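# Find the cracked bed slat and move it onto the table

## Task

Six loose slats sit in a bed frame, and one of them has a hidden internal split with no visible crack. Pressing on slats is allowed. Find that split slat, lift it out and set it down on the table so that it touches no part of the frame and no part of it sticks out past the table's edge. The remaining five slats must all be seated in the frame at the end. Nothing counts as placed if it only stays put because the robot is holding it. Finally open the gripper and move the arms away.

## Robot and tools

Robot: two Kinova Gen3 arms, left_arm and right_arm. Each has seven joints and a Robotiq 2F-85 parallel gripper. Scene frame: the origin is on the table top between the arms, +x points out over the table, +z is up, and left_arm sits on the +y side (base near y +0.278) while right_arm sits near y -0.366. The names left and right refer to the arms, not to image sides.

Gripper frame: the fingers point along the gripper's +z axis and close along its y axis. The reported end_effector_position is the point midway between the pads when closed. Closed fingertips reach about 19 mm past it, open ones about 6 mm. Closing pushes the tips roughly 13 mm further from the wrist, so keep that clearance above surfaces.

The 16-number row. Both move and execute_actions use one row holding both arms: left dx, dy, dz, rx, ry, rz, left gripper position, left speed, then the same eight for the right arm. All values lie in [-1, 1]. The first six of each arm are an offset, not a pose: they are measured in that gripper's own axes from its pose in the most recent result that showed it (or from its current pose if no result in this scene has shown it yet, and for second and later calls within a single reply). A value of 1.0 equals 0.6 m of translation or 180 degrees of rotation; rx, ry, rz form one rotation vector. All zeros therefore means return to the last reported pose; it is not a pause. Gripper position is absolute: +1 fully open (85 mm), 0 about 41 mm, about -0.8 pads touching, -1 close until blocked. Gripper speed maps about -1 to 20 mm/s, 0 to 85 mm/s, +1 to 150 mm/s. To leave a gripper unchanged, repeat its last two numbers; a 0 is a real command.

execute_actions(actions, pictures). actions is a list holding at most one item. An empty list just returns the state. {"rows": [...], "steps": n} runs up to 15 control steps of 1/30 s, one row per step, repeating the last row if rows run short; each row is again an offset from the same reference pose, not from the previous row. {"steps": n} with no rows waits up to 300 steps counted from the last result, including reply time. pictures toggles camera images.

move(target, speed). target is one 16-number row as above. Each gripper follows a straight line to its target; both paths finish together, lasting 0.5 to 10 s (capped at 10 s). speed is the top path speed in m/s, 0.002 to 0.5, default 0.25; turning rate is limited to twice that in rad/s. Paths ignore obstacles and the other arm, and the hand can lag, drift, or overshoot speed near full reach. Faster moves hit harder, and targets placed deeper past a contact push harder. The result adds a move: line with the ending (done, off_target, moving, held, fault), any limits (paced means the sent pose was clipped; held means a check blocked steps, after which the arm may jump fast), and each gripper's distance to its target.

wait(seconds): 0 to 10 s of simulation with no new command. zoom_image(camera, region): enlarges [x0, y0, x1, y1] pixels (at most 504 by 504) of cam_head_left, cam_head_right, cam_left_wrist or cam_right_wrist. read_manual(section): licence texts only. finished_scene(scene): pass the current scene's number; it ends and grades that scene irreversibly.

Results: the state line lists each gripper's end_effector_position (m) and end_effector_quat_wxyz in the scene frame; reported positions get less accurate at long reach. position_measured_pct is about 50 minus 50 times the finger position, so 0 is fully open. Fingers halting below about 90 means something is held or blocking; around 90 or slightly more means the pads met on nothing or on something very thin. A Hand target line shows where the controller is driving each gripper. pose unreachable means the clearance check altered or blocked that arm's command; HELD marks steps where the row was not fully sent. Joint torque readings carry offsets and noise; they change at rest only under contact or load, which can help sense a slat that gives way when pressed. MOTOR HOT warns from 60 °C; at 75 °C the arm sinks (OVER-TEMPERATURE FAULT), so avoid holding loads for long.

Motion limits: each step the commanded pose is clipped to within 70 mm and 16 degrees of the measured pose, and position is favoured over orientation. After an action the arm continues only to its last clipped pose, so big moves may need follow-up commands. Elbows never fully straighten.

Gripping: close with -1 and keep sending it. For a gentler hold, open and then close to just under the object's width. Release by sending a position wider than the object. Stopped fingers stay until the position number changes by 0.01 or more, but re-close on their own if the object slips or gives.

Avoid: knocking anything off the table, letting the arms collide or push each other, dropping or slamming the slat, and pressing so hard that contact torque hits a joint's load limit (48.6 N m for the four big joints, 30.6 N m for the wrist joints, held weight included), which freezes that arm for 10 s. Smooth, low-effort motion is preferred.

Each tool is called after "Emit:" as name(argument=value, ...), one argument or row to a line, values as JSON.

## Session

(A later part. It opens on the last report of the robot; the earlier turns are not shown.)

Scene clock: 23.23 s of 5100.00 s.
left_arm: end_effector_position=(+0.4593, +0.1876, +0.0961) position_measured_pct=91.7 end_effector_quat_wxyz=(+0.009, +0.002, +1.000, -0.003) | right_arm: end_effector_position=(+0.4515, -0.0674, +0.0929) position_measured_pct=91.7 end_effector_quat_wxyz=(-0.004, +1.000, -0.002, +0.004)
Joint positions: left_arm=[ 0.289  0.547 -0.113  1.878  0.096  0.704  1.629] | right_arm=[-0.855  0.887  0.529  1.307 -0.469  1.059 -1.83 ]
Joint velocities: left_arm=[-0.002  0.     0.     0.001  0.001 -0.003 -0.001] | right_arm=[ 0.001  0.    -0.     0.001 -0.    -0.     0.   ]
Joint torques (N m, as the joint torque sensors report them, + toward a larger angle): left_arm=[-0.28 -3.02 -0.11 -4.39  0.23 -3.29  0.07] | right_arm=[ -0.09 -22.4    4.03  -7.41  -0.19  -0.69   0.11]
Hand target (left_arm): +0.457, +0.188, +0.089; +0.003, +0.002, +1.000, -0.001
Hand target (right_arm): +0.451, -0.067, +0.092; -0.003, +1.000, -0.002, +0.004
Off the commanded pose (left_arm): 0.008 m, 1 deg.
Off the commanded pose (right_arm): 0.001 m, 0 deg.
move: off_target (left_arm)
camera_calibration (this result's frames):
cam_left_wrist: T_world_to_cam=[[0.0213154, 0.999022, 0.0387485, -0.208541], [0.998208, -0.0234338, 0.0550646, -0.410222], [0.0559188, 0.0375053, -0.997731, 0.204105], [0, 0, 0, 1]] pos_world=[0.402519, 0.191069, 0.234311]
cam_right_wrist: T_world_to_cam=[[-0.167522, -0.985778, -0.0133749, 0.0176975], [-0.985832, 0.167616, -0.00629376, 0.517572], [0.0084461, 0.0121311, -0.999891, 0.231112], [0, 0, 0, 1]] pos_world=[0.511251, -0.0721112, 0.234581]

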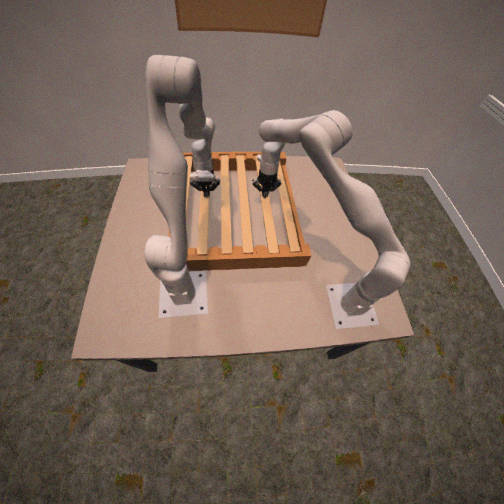

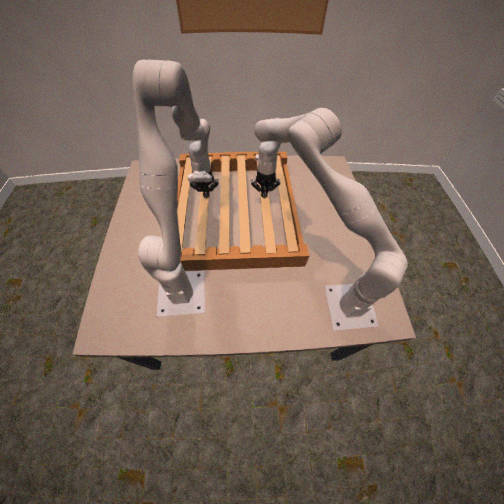

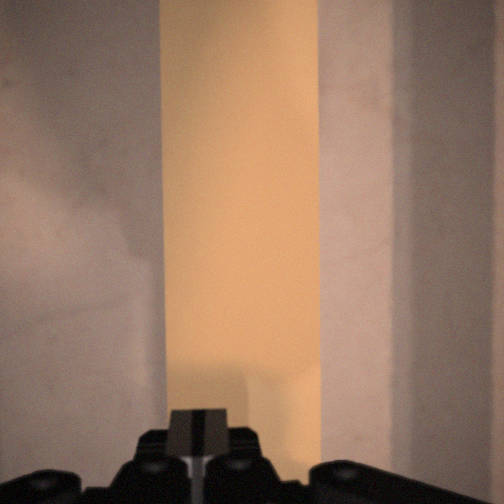

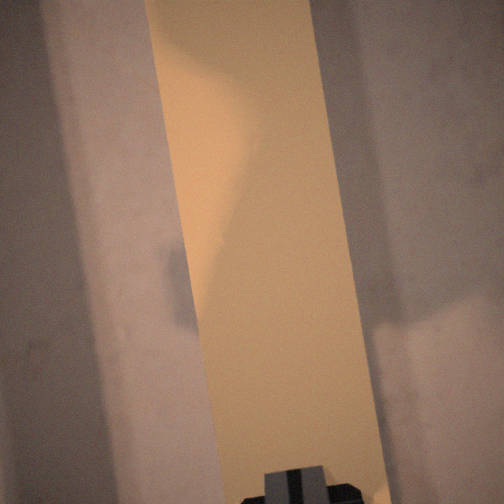

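Emit:
move(
  target=[0,0.1,-0.15,0,0,0,-1,1,0.006,0.006,-0.04,-0.002,-0.003,0,0.6,1],
  speed=0.15,
)

Emit:
move(
  target=[0,0,0,0,0,0,-1,1,0,0,0.074,0,0,0,0.6,1],
  speed=0.06,
)

Emit:
move(
  target=[0,0,0,0,0,0,-1,1,0,0,0,0,0,0,-1,0],
)

Emit:
move(
  target=[0,0,0,0,0,0,-1,1,0,0,-0.15,0,0,0,-1,0],
  speed=0.12,
)

Emit:
move(
  target=[0,0,0,0,0,0,-1,1,-0.09,0.44,0,0,0,0,-1,0],
  speed=0.2,
)

Emit:
move(
  target=[0,0,0,0,0,0,-1,1,0,0,0.24,0,0,0,-1,0],
  speed=0.08,
)

Scene clock: 30.53 s of 5100.00 s.
left_arm: end_effector_position=(+0.4581, +0.2478, +0.1859) position_measured_pct=91.7 end_effector_quat_wxyz=(+0.009, +0.002, +1.000, -0.003) | right_arm: end_effector_position=(+0.4548, -0.0710, +0.1169) position_measured_pct=19.8 end_effector_quat_wxyz=(-0.001, +1.000, -0.002, -0.001)
Joint positions: left_arm=[ 0.171  0.384 -0.141  1.79   0.072  0.955  1.507] | right_arm=[-0.847  0.868  0.542  1.261 -0.452  1.132 -1.839]
Joint velocities: left_arm=[-0.003 -0.004 -0.002 -0.001  0.     0.001 -0.001] | right_arm=[ 0.     0.    -0.001  0.    -0.     0.001  0.001]
Joint torques (N m, as the joint torque sensors report them, + toward a larger angle): left_arm=[ -0.65 -14.44  -0.72  -7.96  -0.16  -0.07   0.3 ] | right_arm=[ -0.04 -23.24   3.88  -7.8    0.11  -0.29   0.32]
Hand target (left_arm): +0.458, +0.248, +0.186; +0.009, +0.002, +1.000, -0.003
Hand target (right_arm): +0.455, -0.071, +0.117; -0.001, +1.000, -0.002, -0.001
Off the commanded pose (left_arm): 0.000 m, 0 deg.
Off the commanded pose (right_arm): 0.000 m, 0 deg.
After step 90, 3.17 s passed at rest.
move: done
camera_calibration (this result's frames):
cam_left_wrist: T_world_to_cam=[[0.0221949, 0.999004, 0.0387111, -0.272512], [0.998186, -0.0243113, 0.0550859, -0.412385], [0.0559722, 0.0374183, -0.997731, 0.29146], [0, 0, 0, 1]] pos_world=[0.401371, 0.251309, 0.324064]
cam_right_wrist: T_world_to_cam=[[-0.167363, -0.985879, -0.00574429, 0.0140236], [-0.985895, 0.167354, 0.00201463, 0.520686], [-0.00102485, 0.00600044, -0.999981, 0.259015], [0, 0, 0, 1]] pos_world=[0.515954, -0.0748672, 0.258041]

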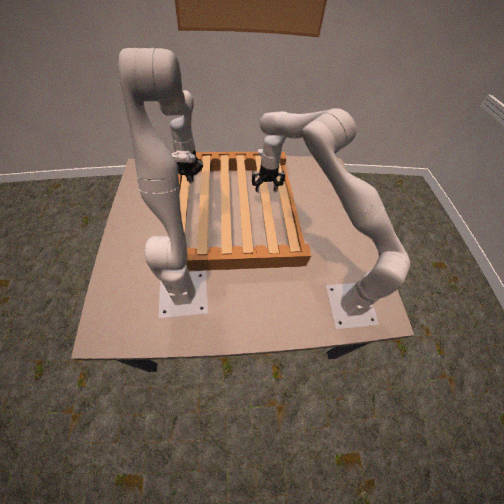

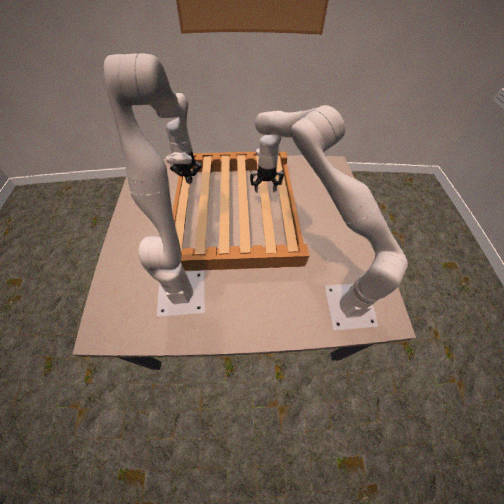

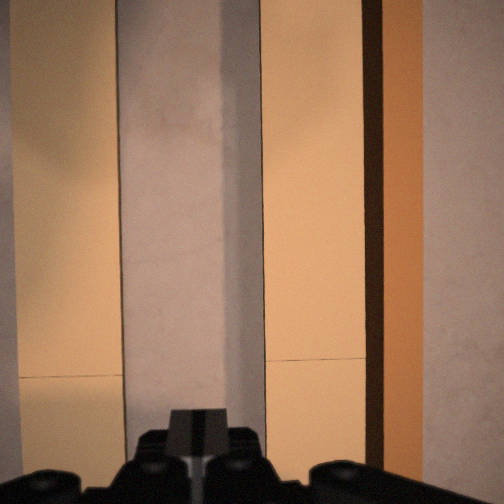

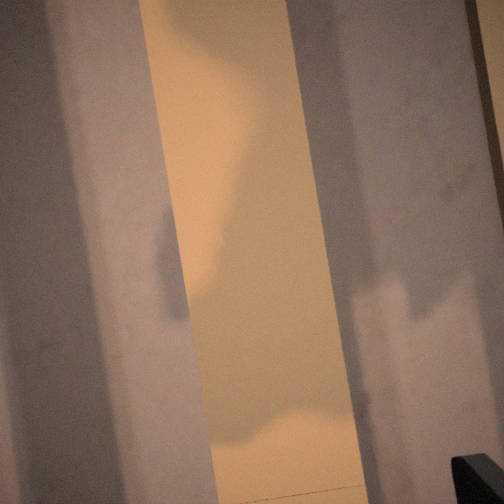

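Scene clock: 31.57 s of 5100.00 s.
left_arm: end_effector_position=(+0.4581, +0.2478, +0.1859) position_measured_pct=91.7 end_effector_quat_wxyz=(+0.009, +0.002, +1.000, -0.003) | right_arm: end_effector_position=(+0.4549, -0.0711, +0.0726) position_measured_pct=19.8 end_effector_quat_wxyz=(-0.001, +1.000, -0.002, -0.001)
Joint positions: left_arm=[ 0.171  0.384 -0.141  1.79   0.072  0.955  1.507] | right_arm=[-0.839  0.923  0.518  1.303 -0.478  1.038 -1.817]
Joint velocities: left_arm=[ 0.    -0.    -0.    -0.    -0.001 -0.     0.   ] | right_arm=[ 0.001  0.001  0.001  0.    -0.002 -0.     0.001]
Joint torques (N m, as the joint torque sensors report them, + toward a larger angle): left_arm=[  0.24 -15.05  -0.74  -7.64  -0.22  -0.17  -0.08] | right_arm=[ -0.01 -23.57   3.84  -7.61   0.04  -0.24   0.23]
Hand target (left_arm): +0.458, +0.248, +0.186; +0.009, +0.002, +1.000, -0.003
Hand target (right_arm): +0.455, -0.071, +0.073; -0.001, +1.000, -0.002, -0.001
Off the commanded pose (left_arm): 0.000 m, 0 deg.
Off the commanded pose (right_arm): 0.000 m, 0 deg.
move: done
camera_calibration (this result's frames):
cam_left_wrist: T_world_to_cam=[[0.0221947, 0.999004, 0.0387116, -0.272512], [0.998186, -0.0243112, 0.0550878, -0.412386], [0.0559741, 0.0374187, -0.997731, 0.291459], [0, 0, 0, 1]] pos_world=[0.401372, 0.251309, 0.324064]
cam_right_wrist: T_world_to_cam=[[-0.167655, -0.985829, -0.00573472, 0.0138172], [-0.985845, 0.167647, 0.00187169, 0.520816], [-0.000883759, 0.00596735, -0.999982, 0.214665], [0, 0, 0, 1]] pos_world=[0.515951, -0.0749727, 0.213765]

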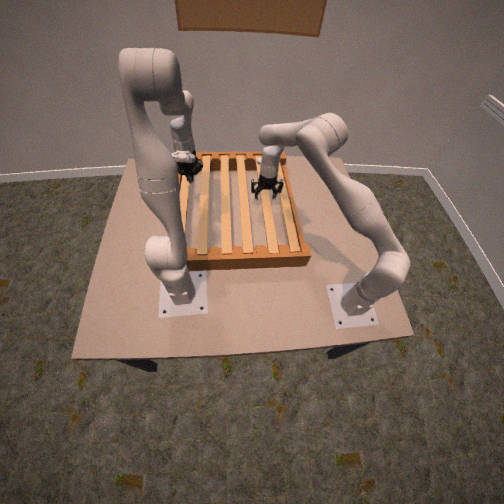

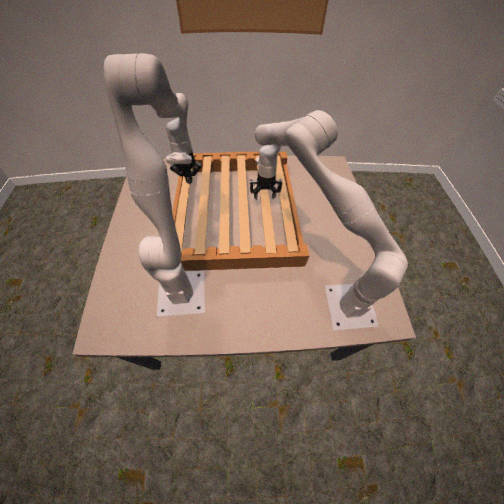

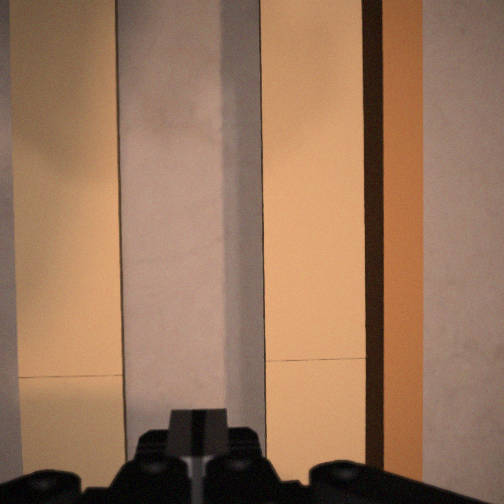

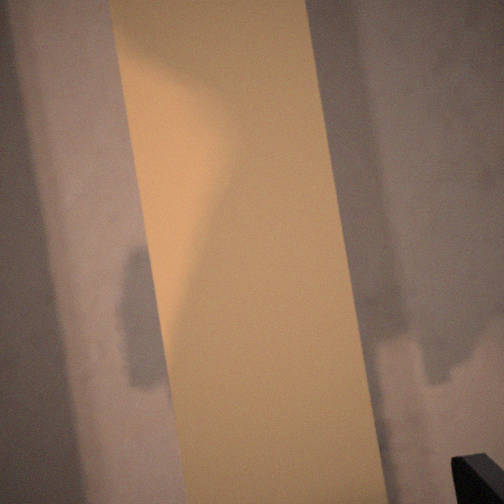

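Scene clock: 32.27 s of 5100.00 s.
left_arm: end_effector_position=(+0.4581, +0.2478, +0.1859) position_measured_pct=91.7 end_effector_quat_wxyz=(+0.009, +0.002, +1.000, -0.003) | right_arm: end_effector_position=(+0.4549, -0.0710, +0.0727) position_measured_pct=55.2 end_effector_quat_wxyz=(-0.001, +1.000, -0.002, -0.001)
Joint positions: left_arm=[ 0.171  0.384 -0.141  1.79   0.072  0.955  1.507] | right_arm=[-0.839  0.923  0.518  1.303 -0.478  1.038 -1.817]
Joint velocities: left_arm=[-0.001  0.001 -0.     0.     0.001 -0.    -0.001] | right_arm=[ 0.    -0.     0.     0.     0.001  0.     0.   ]
Joint torques (N m, as the joint torque sensors report them, + toward a larger angle): left_arm=[  0.42 -14.87  -0.73  -7.32  -0.14  -0.07  -0.1 ] | right_arm=[ -0.08 -23.58   4.01  -7.28   0.01  -0.17   0.19]
Hand target (left_arm): +0.458, +0.248, +0.186; +0.009, +0.002, +1.000, -0.003
Hand target (right_arm): +0.455, -0.071, +0.073; -0.001, +1.000, -0.002, -0.001
Off the commanded pose (left_arm): 0.000 m, 0 deg.
Off the commanded pose (right_arm): 0.000 m, 0 deg.
move: done
camera_calibration (this result's frames):
cam_left_wrist: T_world_to_cam=[[0.0221949, 0.999004, 0.0387119, -0.272512], [0.998185, -0.0243115, 0.0550898, -0.412388], [0.0559761, 0.037419, -0.997731, 0.291458], [0, 0, 0, 1]] pos_world=[0.401373, 0.251309, 0.324064]
cam_right_wrist: T_world_to_cam=[[-0.167549, -0.985846, -0.00600083, 0.0139335], [-0.985863, 0.167541, 0.00181603, 0.520785], [-0.000784939, 0.00622027, -0.99998, 0.214738], [0, 0, 0, 1]] pos_world=[0.515926, -0.0748522, 0.213871]

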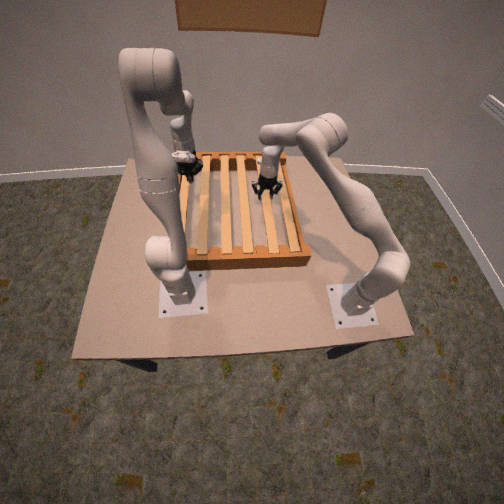

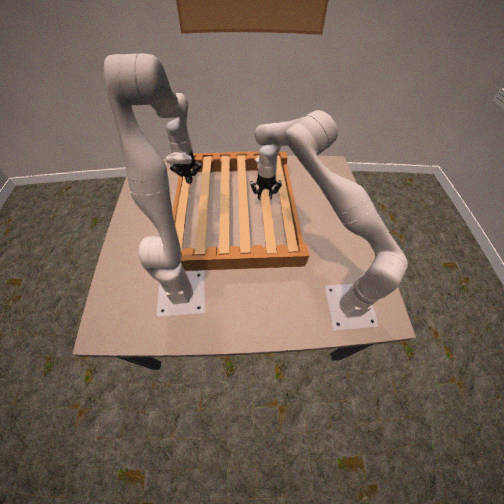

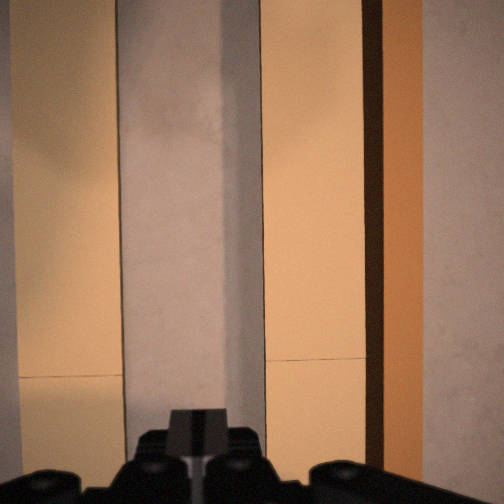

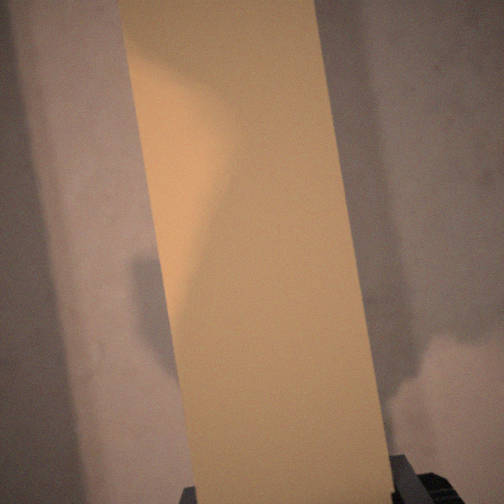

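Scene clock: 33.37 s of 5100.00 s.
left_arm: end_effector_position=(+0.4581, +0.2478, +0.1859) position_measured_pct=91.7 end_effector_quat_wxyz=(+0.009, +0.002, +1.000, -0.003) | right_arm: end_effector_position=(+0.4548, -0.0707, +0.1626) position_measured_pct=55.2 end_effector_quat_wxyz=(-0.001, +1.000, -0.002, -0.001)
Joint positions: left_arm=[ 0.171  0.384 -0.141  1.79   0.072  0.955  1.507] | right_arm=[-0.85   0.819  0.562  1.2   -0.427  1.237 -1.862]
Joint velocities: left_arm=[-0.    -0.001 -0.     0.     0.002 -0.001  0.001] | right_arm=[ 0.    -0.001  0.    -0.001  0.     0.001 -0.001]
Joint torques (N m, as the joint torque sensors report them, + toward a larger angle): left_arm=[ -0.03 -15.22  -0.7   -7.    -0.07  -0.27   0.06] | right_arm=[ -0.02 -23.26   3.9   -8.48  -0.05  -0.22   0.15]
Hand target (left_arm): +0.458, +0.248, +0.186; +0.009, +0.002, +1.000, -0.003
Hand target (right_arm): +0.455, -0.071, +0.163; -0.001, +1.000, -0.002, -0.001
Off the commanded pose (left_arm): 0.000 m, 0 deg.
Off the commanded pose (right_arm): 0.000 m, 0 deg.
move: done
camera_calibration (this result's frames):
cam_left_wrist: T_world_to_cam=[[0.022195, 0.999004, 0.0387121, -0.272512], [0.998185, -0.0243117, 0.055092, -0.41239], [0.0559782, 0.0374191, -0.997731, 0.291457], [0, 0, 0, 1]] pos_world=[0.401374, 0.251309, 0.324064]
cam_right_wrist: T_world_to_cam=[[-0.166804, -0.985971, -0.0061966, 0.0143954], [-0.98599, 0.166794, 0.0020251, 0.52048], [-0.000963138, 0.00644757, -0.999979, 0.304744], [0, 0, 0, 1]] pos_world=[0.515883, -0.0745844, 0.303773]

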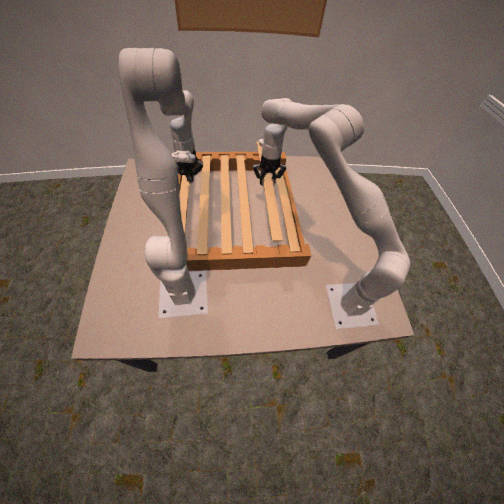

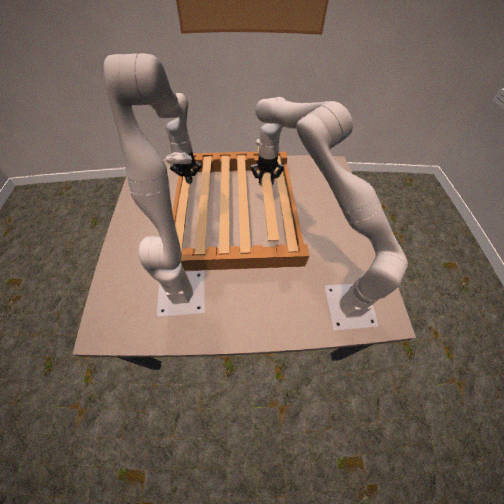

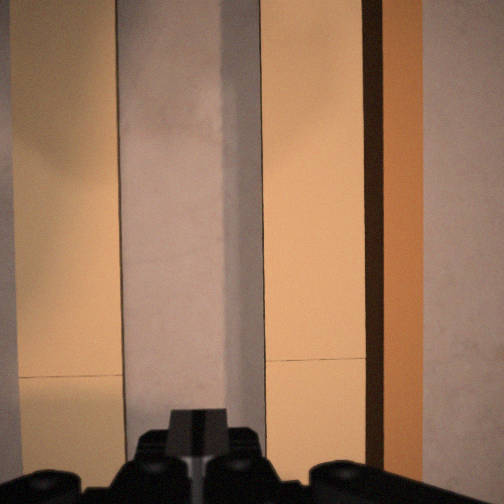

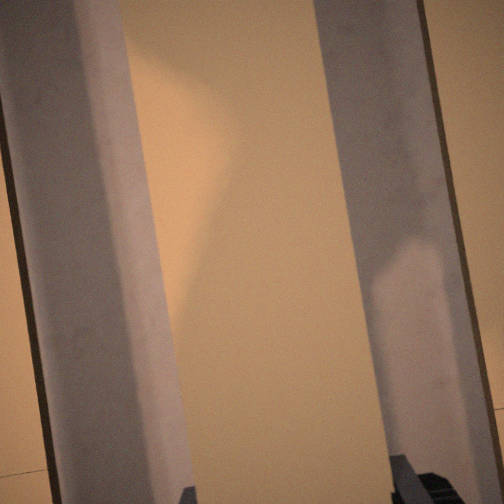

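Scene clock: 35.10 s of 5100.00 s.
left_arm: end_effector_position=(+0.4581, +0.2478, +0.1859) position_measured_pct=91.7 end_effector_quat_wxyz=(+0.009, +0.002, +1.000, -0.003) | right_arm: end_effector_position=(+0.4013, -0.3340, +0.1628) position_measured_pct=55.2 end_effector_quat_wxyz=(-0.001, +1.000, -0.001, -0.000)
Joint positions: left_arm=[ 0.171  0.384 -0.141  1.79   0.072  0.955  1.507] | right_arm=[-0.539  0.545  0.61   1.73  -0.367  0.983 -1.355]
Joint velocities: left_arm=[-0.     0.001  0.    -0.    -0.001  0.001  0.001] | right_arm=[ 0.008 -0.003  0.005  0.001 -0.003  0.001  0.005]
Joint torques (N m, as the joint torque sensors report them, + toward a larger angle): left_arm=[ -0.08 -14.94  -1.02  -7.11   0.03   0.04   0.27] | right_arm=[ -0.04 -16.76   3.46  -7.58  -0.22   0.08  -0.09]
Hand target (left_arm): +0.458, +0.248, +0.186; +0.009, +0.002, +1.000, -0.003
Hand target (right_arm): +0.401, -0.334, +0.163; -0.001, +1.000, -0.002, +0.000
Off the commanded pose (left_arm): 0.000 m, 0 deg.
Off the commanded pose (right_arm): 0.002 m, 0 deg.
move: done
camera_calibration (this result's frames):
cam_left_wrist: T_world_to_cam=[[0.022195, 0.999004, 0.0387122, -0.272512], [0.998185, -0.0243118, 0.055094, -0.412391], [0.0559802, 0.0374192, -0.99773, 0.291456], [0, 0, 0, 1]] pos_world=[0.401375, 0.251309, 0.324064]
cam_right_wrist: T_world_to_cam=[[-0.166076, -0.986091, -0.00665423, -0.254339], [-0.986113, 0.166074, 0.00081238, 0.511659], [0.000304016, 0.00669674, -0.999978, 0.306124], [0, 0, 0, 1]] pos_world=[0.462221, -0.337825, 0.304009]

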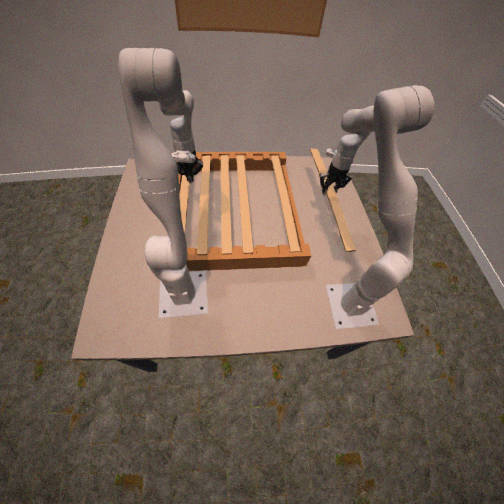

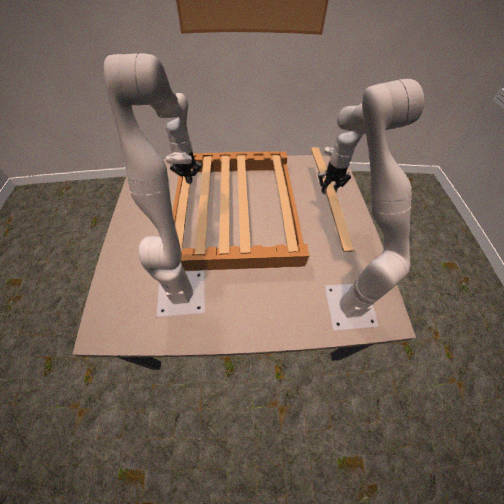

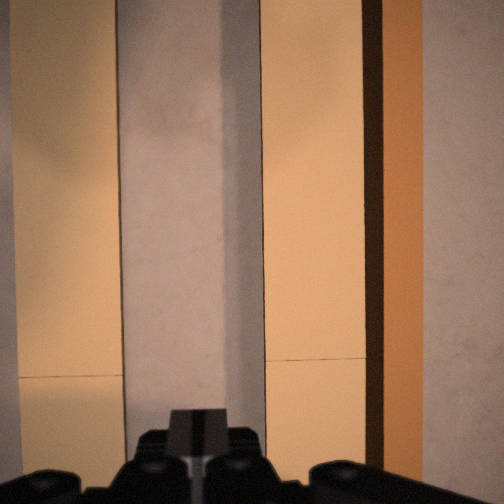

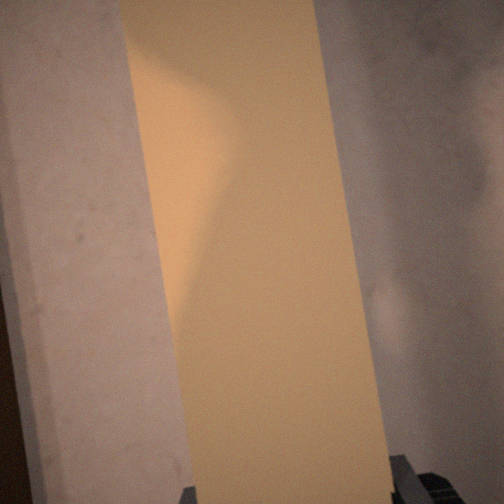

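Scene clock: 37.23 s of 5100.00 s.
left_arm: end_effector_position=(+0.4581, +0.2478, +0.1859) position_measured_pct=91.7 end_effector_quat_wxyz=(+0.009, +0.002, +1.000, -0.003) | right_arm: end_effector_position=(+0.4013, -0.3342, +0.0191) position_measured_pct=55.2 end_effector_quat_wxyz=(-0.001, +1.000, -0.002, +0.000)
Joint positions: left_arm=[ 0.171  0.384 -0.141  1.79   0.072  0.955  1.507] | right_arm=[-0.424  0.787  0.443  1.856 -0.551  0.623 -1.204]
Joint velocities: left_arm=[ 0.001  0.001  0.    -0.001 -0.    -0.    -0.   ] | right_arm=[ 0.003  0.004  0.001  0.    -0.002 -0.001  0.001]
Joint torques (N m, as the joint torque sensors report them, + toward a larger angle): left_arm=[ -0.03 -15.5   -0.85  -7.45   0.13  -0.37   0.09] | right_arm=[ -0.12 -19.49   3.27  -5.24  -0.1    0.14   0.13]
Hand target (left_arm): +0.458, +0.248, +0.186; +0.009, +0.002, +1.000, -0.003
Hand target (right_arm): +0.401, -0.334, +0.019; -0.001, +1.000, -0.002, -0.000
Off the commanded pose (left_arm): 0.000 m, 0 deg.
Off the commanded pose (right_arm): 0.001 m, 0 deg.
move: done
camera_calibration (this result's frames):
cam_left_wrist: T_world_to_cam=[[0.022195, 0.999004, 0.0387124, -0.272512], [0.998185, -0.0243118, 0.0550956, -0.412392], [0.0559819, 0.0374193, -0.99773, 0.291455], [0, 0, 0, 1]] pos_world=[0.401376, 0.251309, 0.324064]
cam_right_wrist: T_world_to_cam=[[-0.166928, -0.985949, -0.00624641, -0.255145], [-0.985969, 0.166928, 0.00048274, 0.512053], [0.000566743, 0.00623935, -0.99998, 0.162176], [0, 0, 0, 1]] pos_world=[0.462186, -0.338048, 0.160332]

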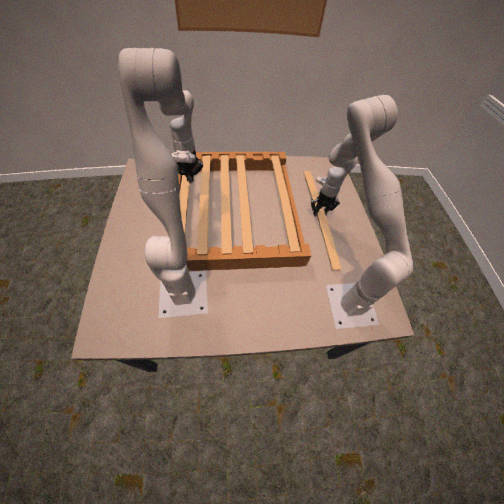

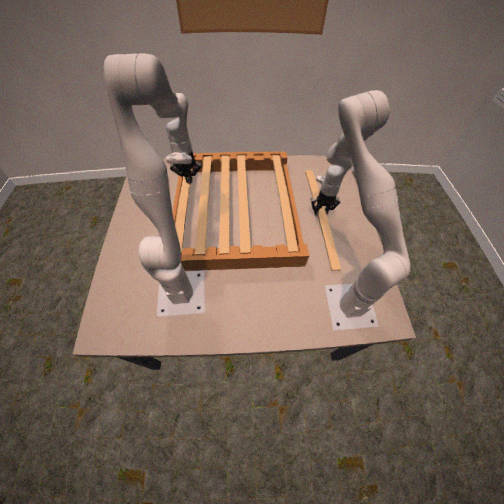

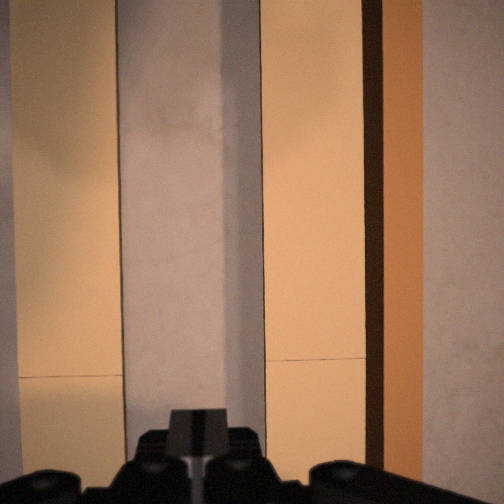

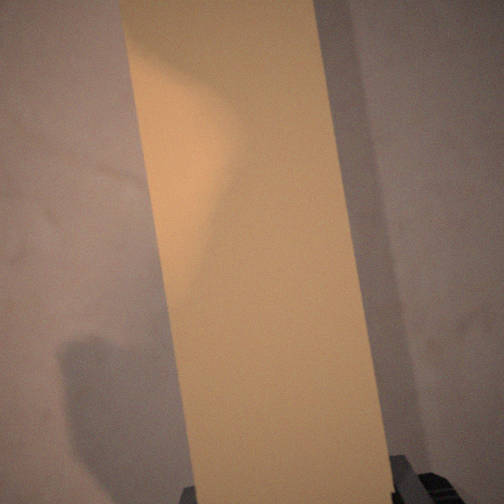

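Emit:
move(
  target=[0,0,0,0,0,0,-1,1,0,0,0,0,0,0,0.6,0],
)

Emit:
move(
  target=[0,0,0,0,0,0,-1,1,0,0,-0.2,0,0,0,0.6,0],
)

Emit:
finished_scene(
  scene=2,
)

Scene clock: 40.17 s of 5100.00 s.
left_arm: end_effector_position=(+0.4581, +0.2478, +0.1859) position_measured_pct=91.7 end_effector_quat_wxyz=(+0.009, +0.002, +1.000, -0.003) | right_arm: end_effector_position=(+0.4013, -0.3342, +0.0191) position_measured_pct=19.8 end_effector_quat_wxyz=(-0.001, +1.000, -0.002, +0.000)
Joint positions: left_arm=[ 0.171  0.384 -0.141  1.79   0.072  0.955  1.507] | right_arm=[-0.424  0.787  0.443  1.856 -0.551  0.623 -1.204]
Joint velocities: left_arm=[-0.001 -0.002 -0.    -0.001  0.    -0.     0.   ] | right_arm=[-0.     0.     0.    -0.    -0.002 -0.001  0.   ]
Joint torques (N m, as the joint torque sensors report them, + toward a larger angle): left_arm=[  0.22 -15.04  -1.1   -7.77  -0.09  -0.53  -0.06] | right_arm=[ -0.03 -18.85   3.36  -4.9   -0.3   -0.09   0.12]
Hand target (left_arm): +0.458, +0.248, +0.186; +0.009, +0.002, +1.000, -0.003
Hand target (right_arm): +0.401, -0.334, +0.019; -0.001, +1.000, -0.002, +0.000
Off the commanded pose (left_arm): 0.000 m, 0 deg.
Off the commanded pose (right_arm): 0.000 m, 0 deg.
move: done
camera_calibration (this result's frames):
cam_left_wrist: T_world_to_cam=[[0.0221948, 0.999004, 0.0387126, -0.272512], [0.998185, -0.0243117, 0.0550975, -0.412394], [0.0559838, 0.0374194, -0.99773, 0.291454], [0, 0, 0, 1]] pos_world=[0.401377, 0.251309, 0.324064]
cam_right_wrist: T_world_to_cam=[[-0.166929, -0.985949, -0.00624709, -0.255145], [-0.985969, 0.166929, 0.000478321, 0.512056], [0.000571223, 0.00623928, -0.99998, 0.162175], [0, 0, 0, 1]] pos_world=[0.462187, -0.338049, 0.160333]

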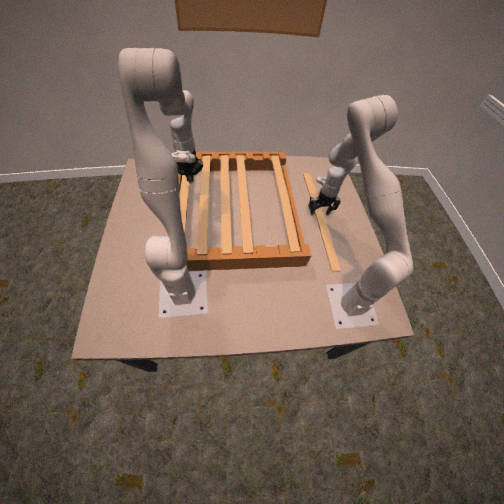

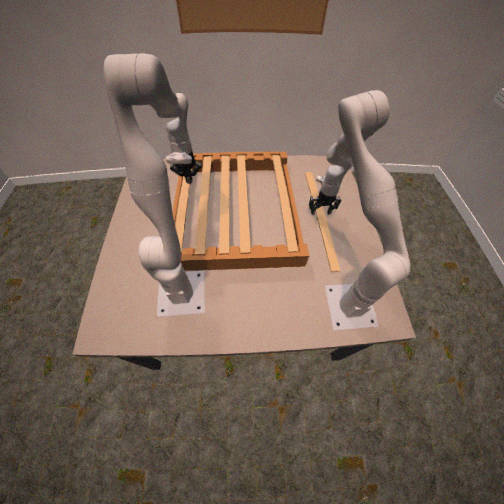

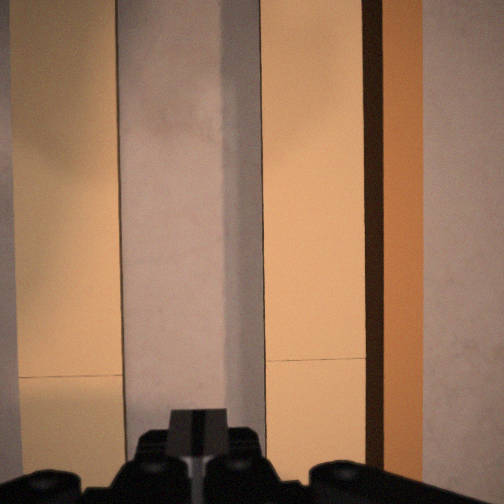

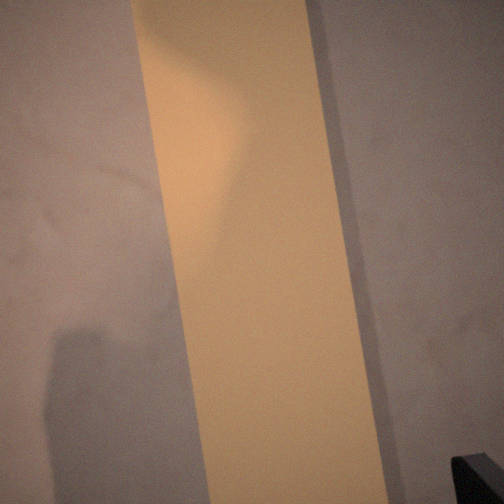

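Scene clock: 41.17 s of 5100.00 s.
left_arm: end_effector_position=(+0.4581, +0.2478, +0.1859) position_measured_pct=91.7 end_effector_quat_wxyz=(+0.009, +0.002, +1.000, -0.003) | right_arm: end_effector_position=(+0.4013, -0.3340, +0.1388) position_measured_pct=19.8 end_effector_quat_wxyz=(-0.001, +1.000, -0.002, -0.000)
Joint positions: left_arm=[ 0.171  0.384 -0.141  1.79   0.072  0.955  1.507] | right_arm=[-0.519  0.579  0.583  1.762 -0.391  0.919 -1.336]
Joint velocities: left_arm=[-0.001 -0.     0.001 -0.    -0.001 -0.     0.   ] | right_arm=[-0.002 -0.003 -0.001 -0.     0.     0.001 -0.001]
Joint torques (N m, as the joint torque sensors report them, + toward a larger angle): left_arm=[ -0.29 -14.77  -0.98  -7.54   0.03  -0.14   0.19] | right_arm=[ -0.48 -16.96   3.42  -7.44  -0.03  -0.04   0.12]
Hand target (left_arm): +0.458, +0.248, +0.186; +0.009, +0.002, +1.000, -0.003
Hand target (right_arm): +0.401, -0.334, +0.139; -0.001, +1.000, -0.001, +0.000
Off the commanded pose (left_arm): 0.000 m, 0 deg.
Off the commanded pose (right_arm): 0.000 m, 0 deg.
move: done
camera_calibration (this result's frames):
cam_left_wrist: T_world_to_cam=[[0.0221948, 0.999004, 0.0387127, -0.272512], [0.998185, -0.0243118, 0.0550995, -0.412395], [0.0559858, 0.0374195, -0.99773, 0.291453], [0, 0, 0, 1]] pos_world=[0.401378, 0.251309, 0.324064]
cam_right_wrist: T_world_to_cam=[[-0.166264, -0.986059, -0.00657889, -0.254477], [-0.986081, 0.166263, 0.000747855, 0.51174], [0.000356395, 0.00661166, -0.999978, 0.282128], [0, 0, 0, 1]] pos_world=[0.462206, -0.337878, 0.280065]

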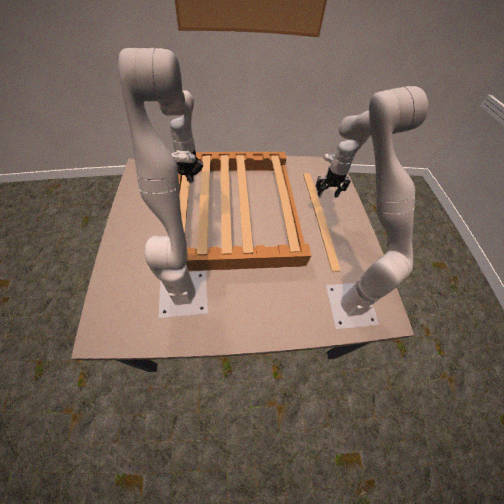

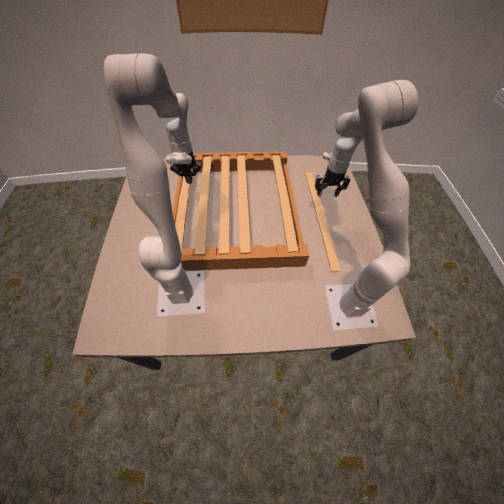

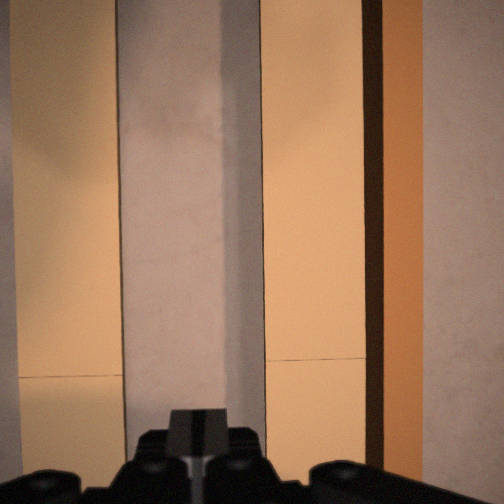

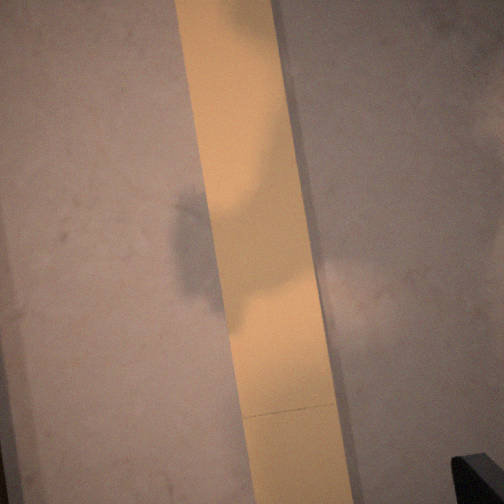

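The scene is finished: the task was done.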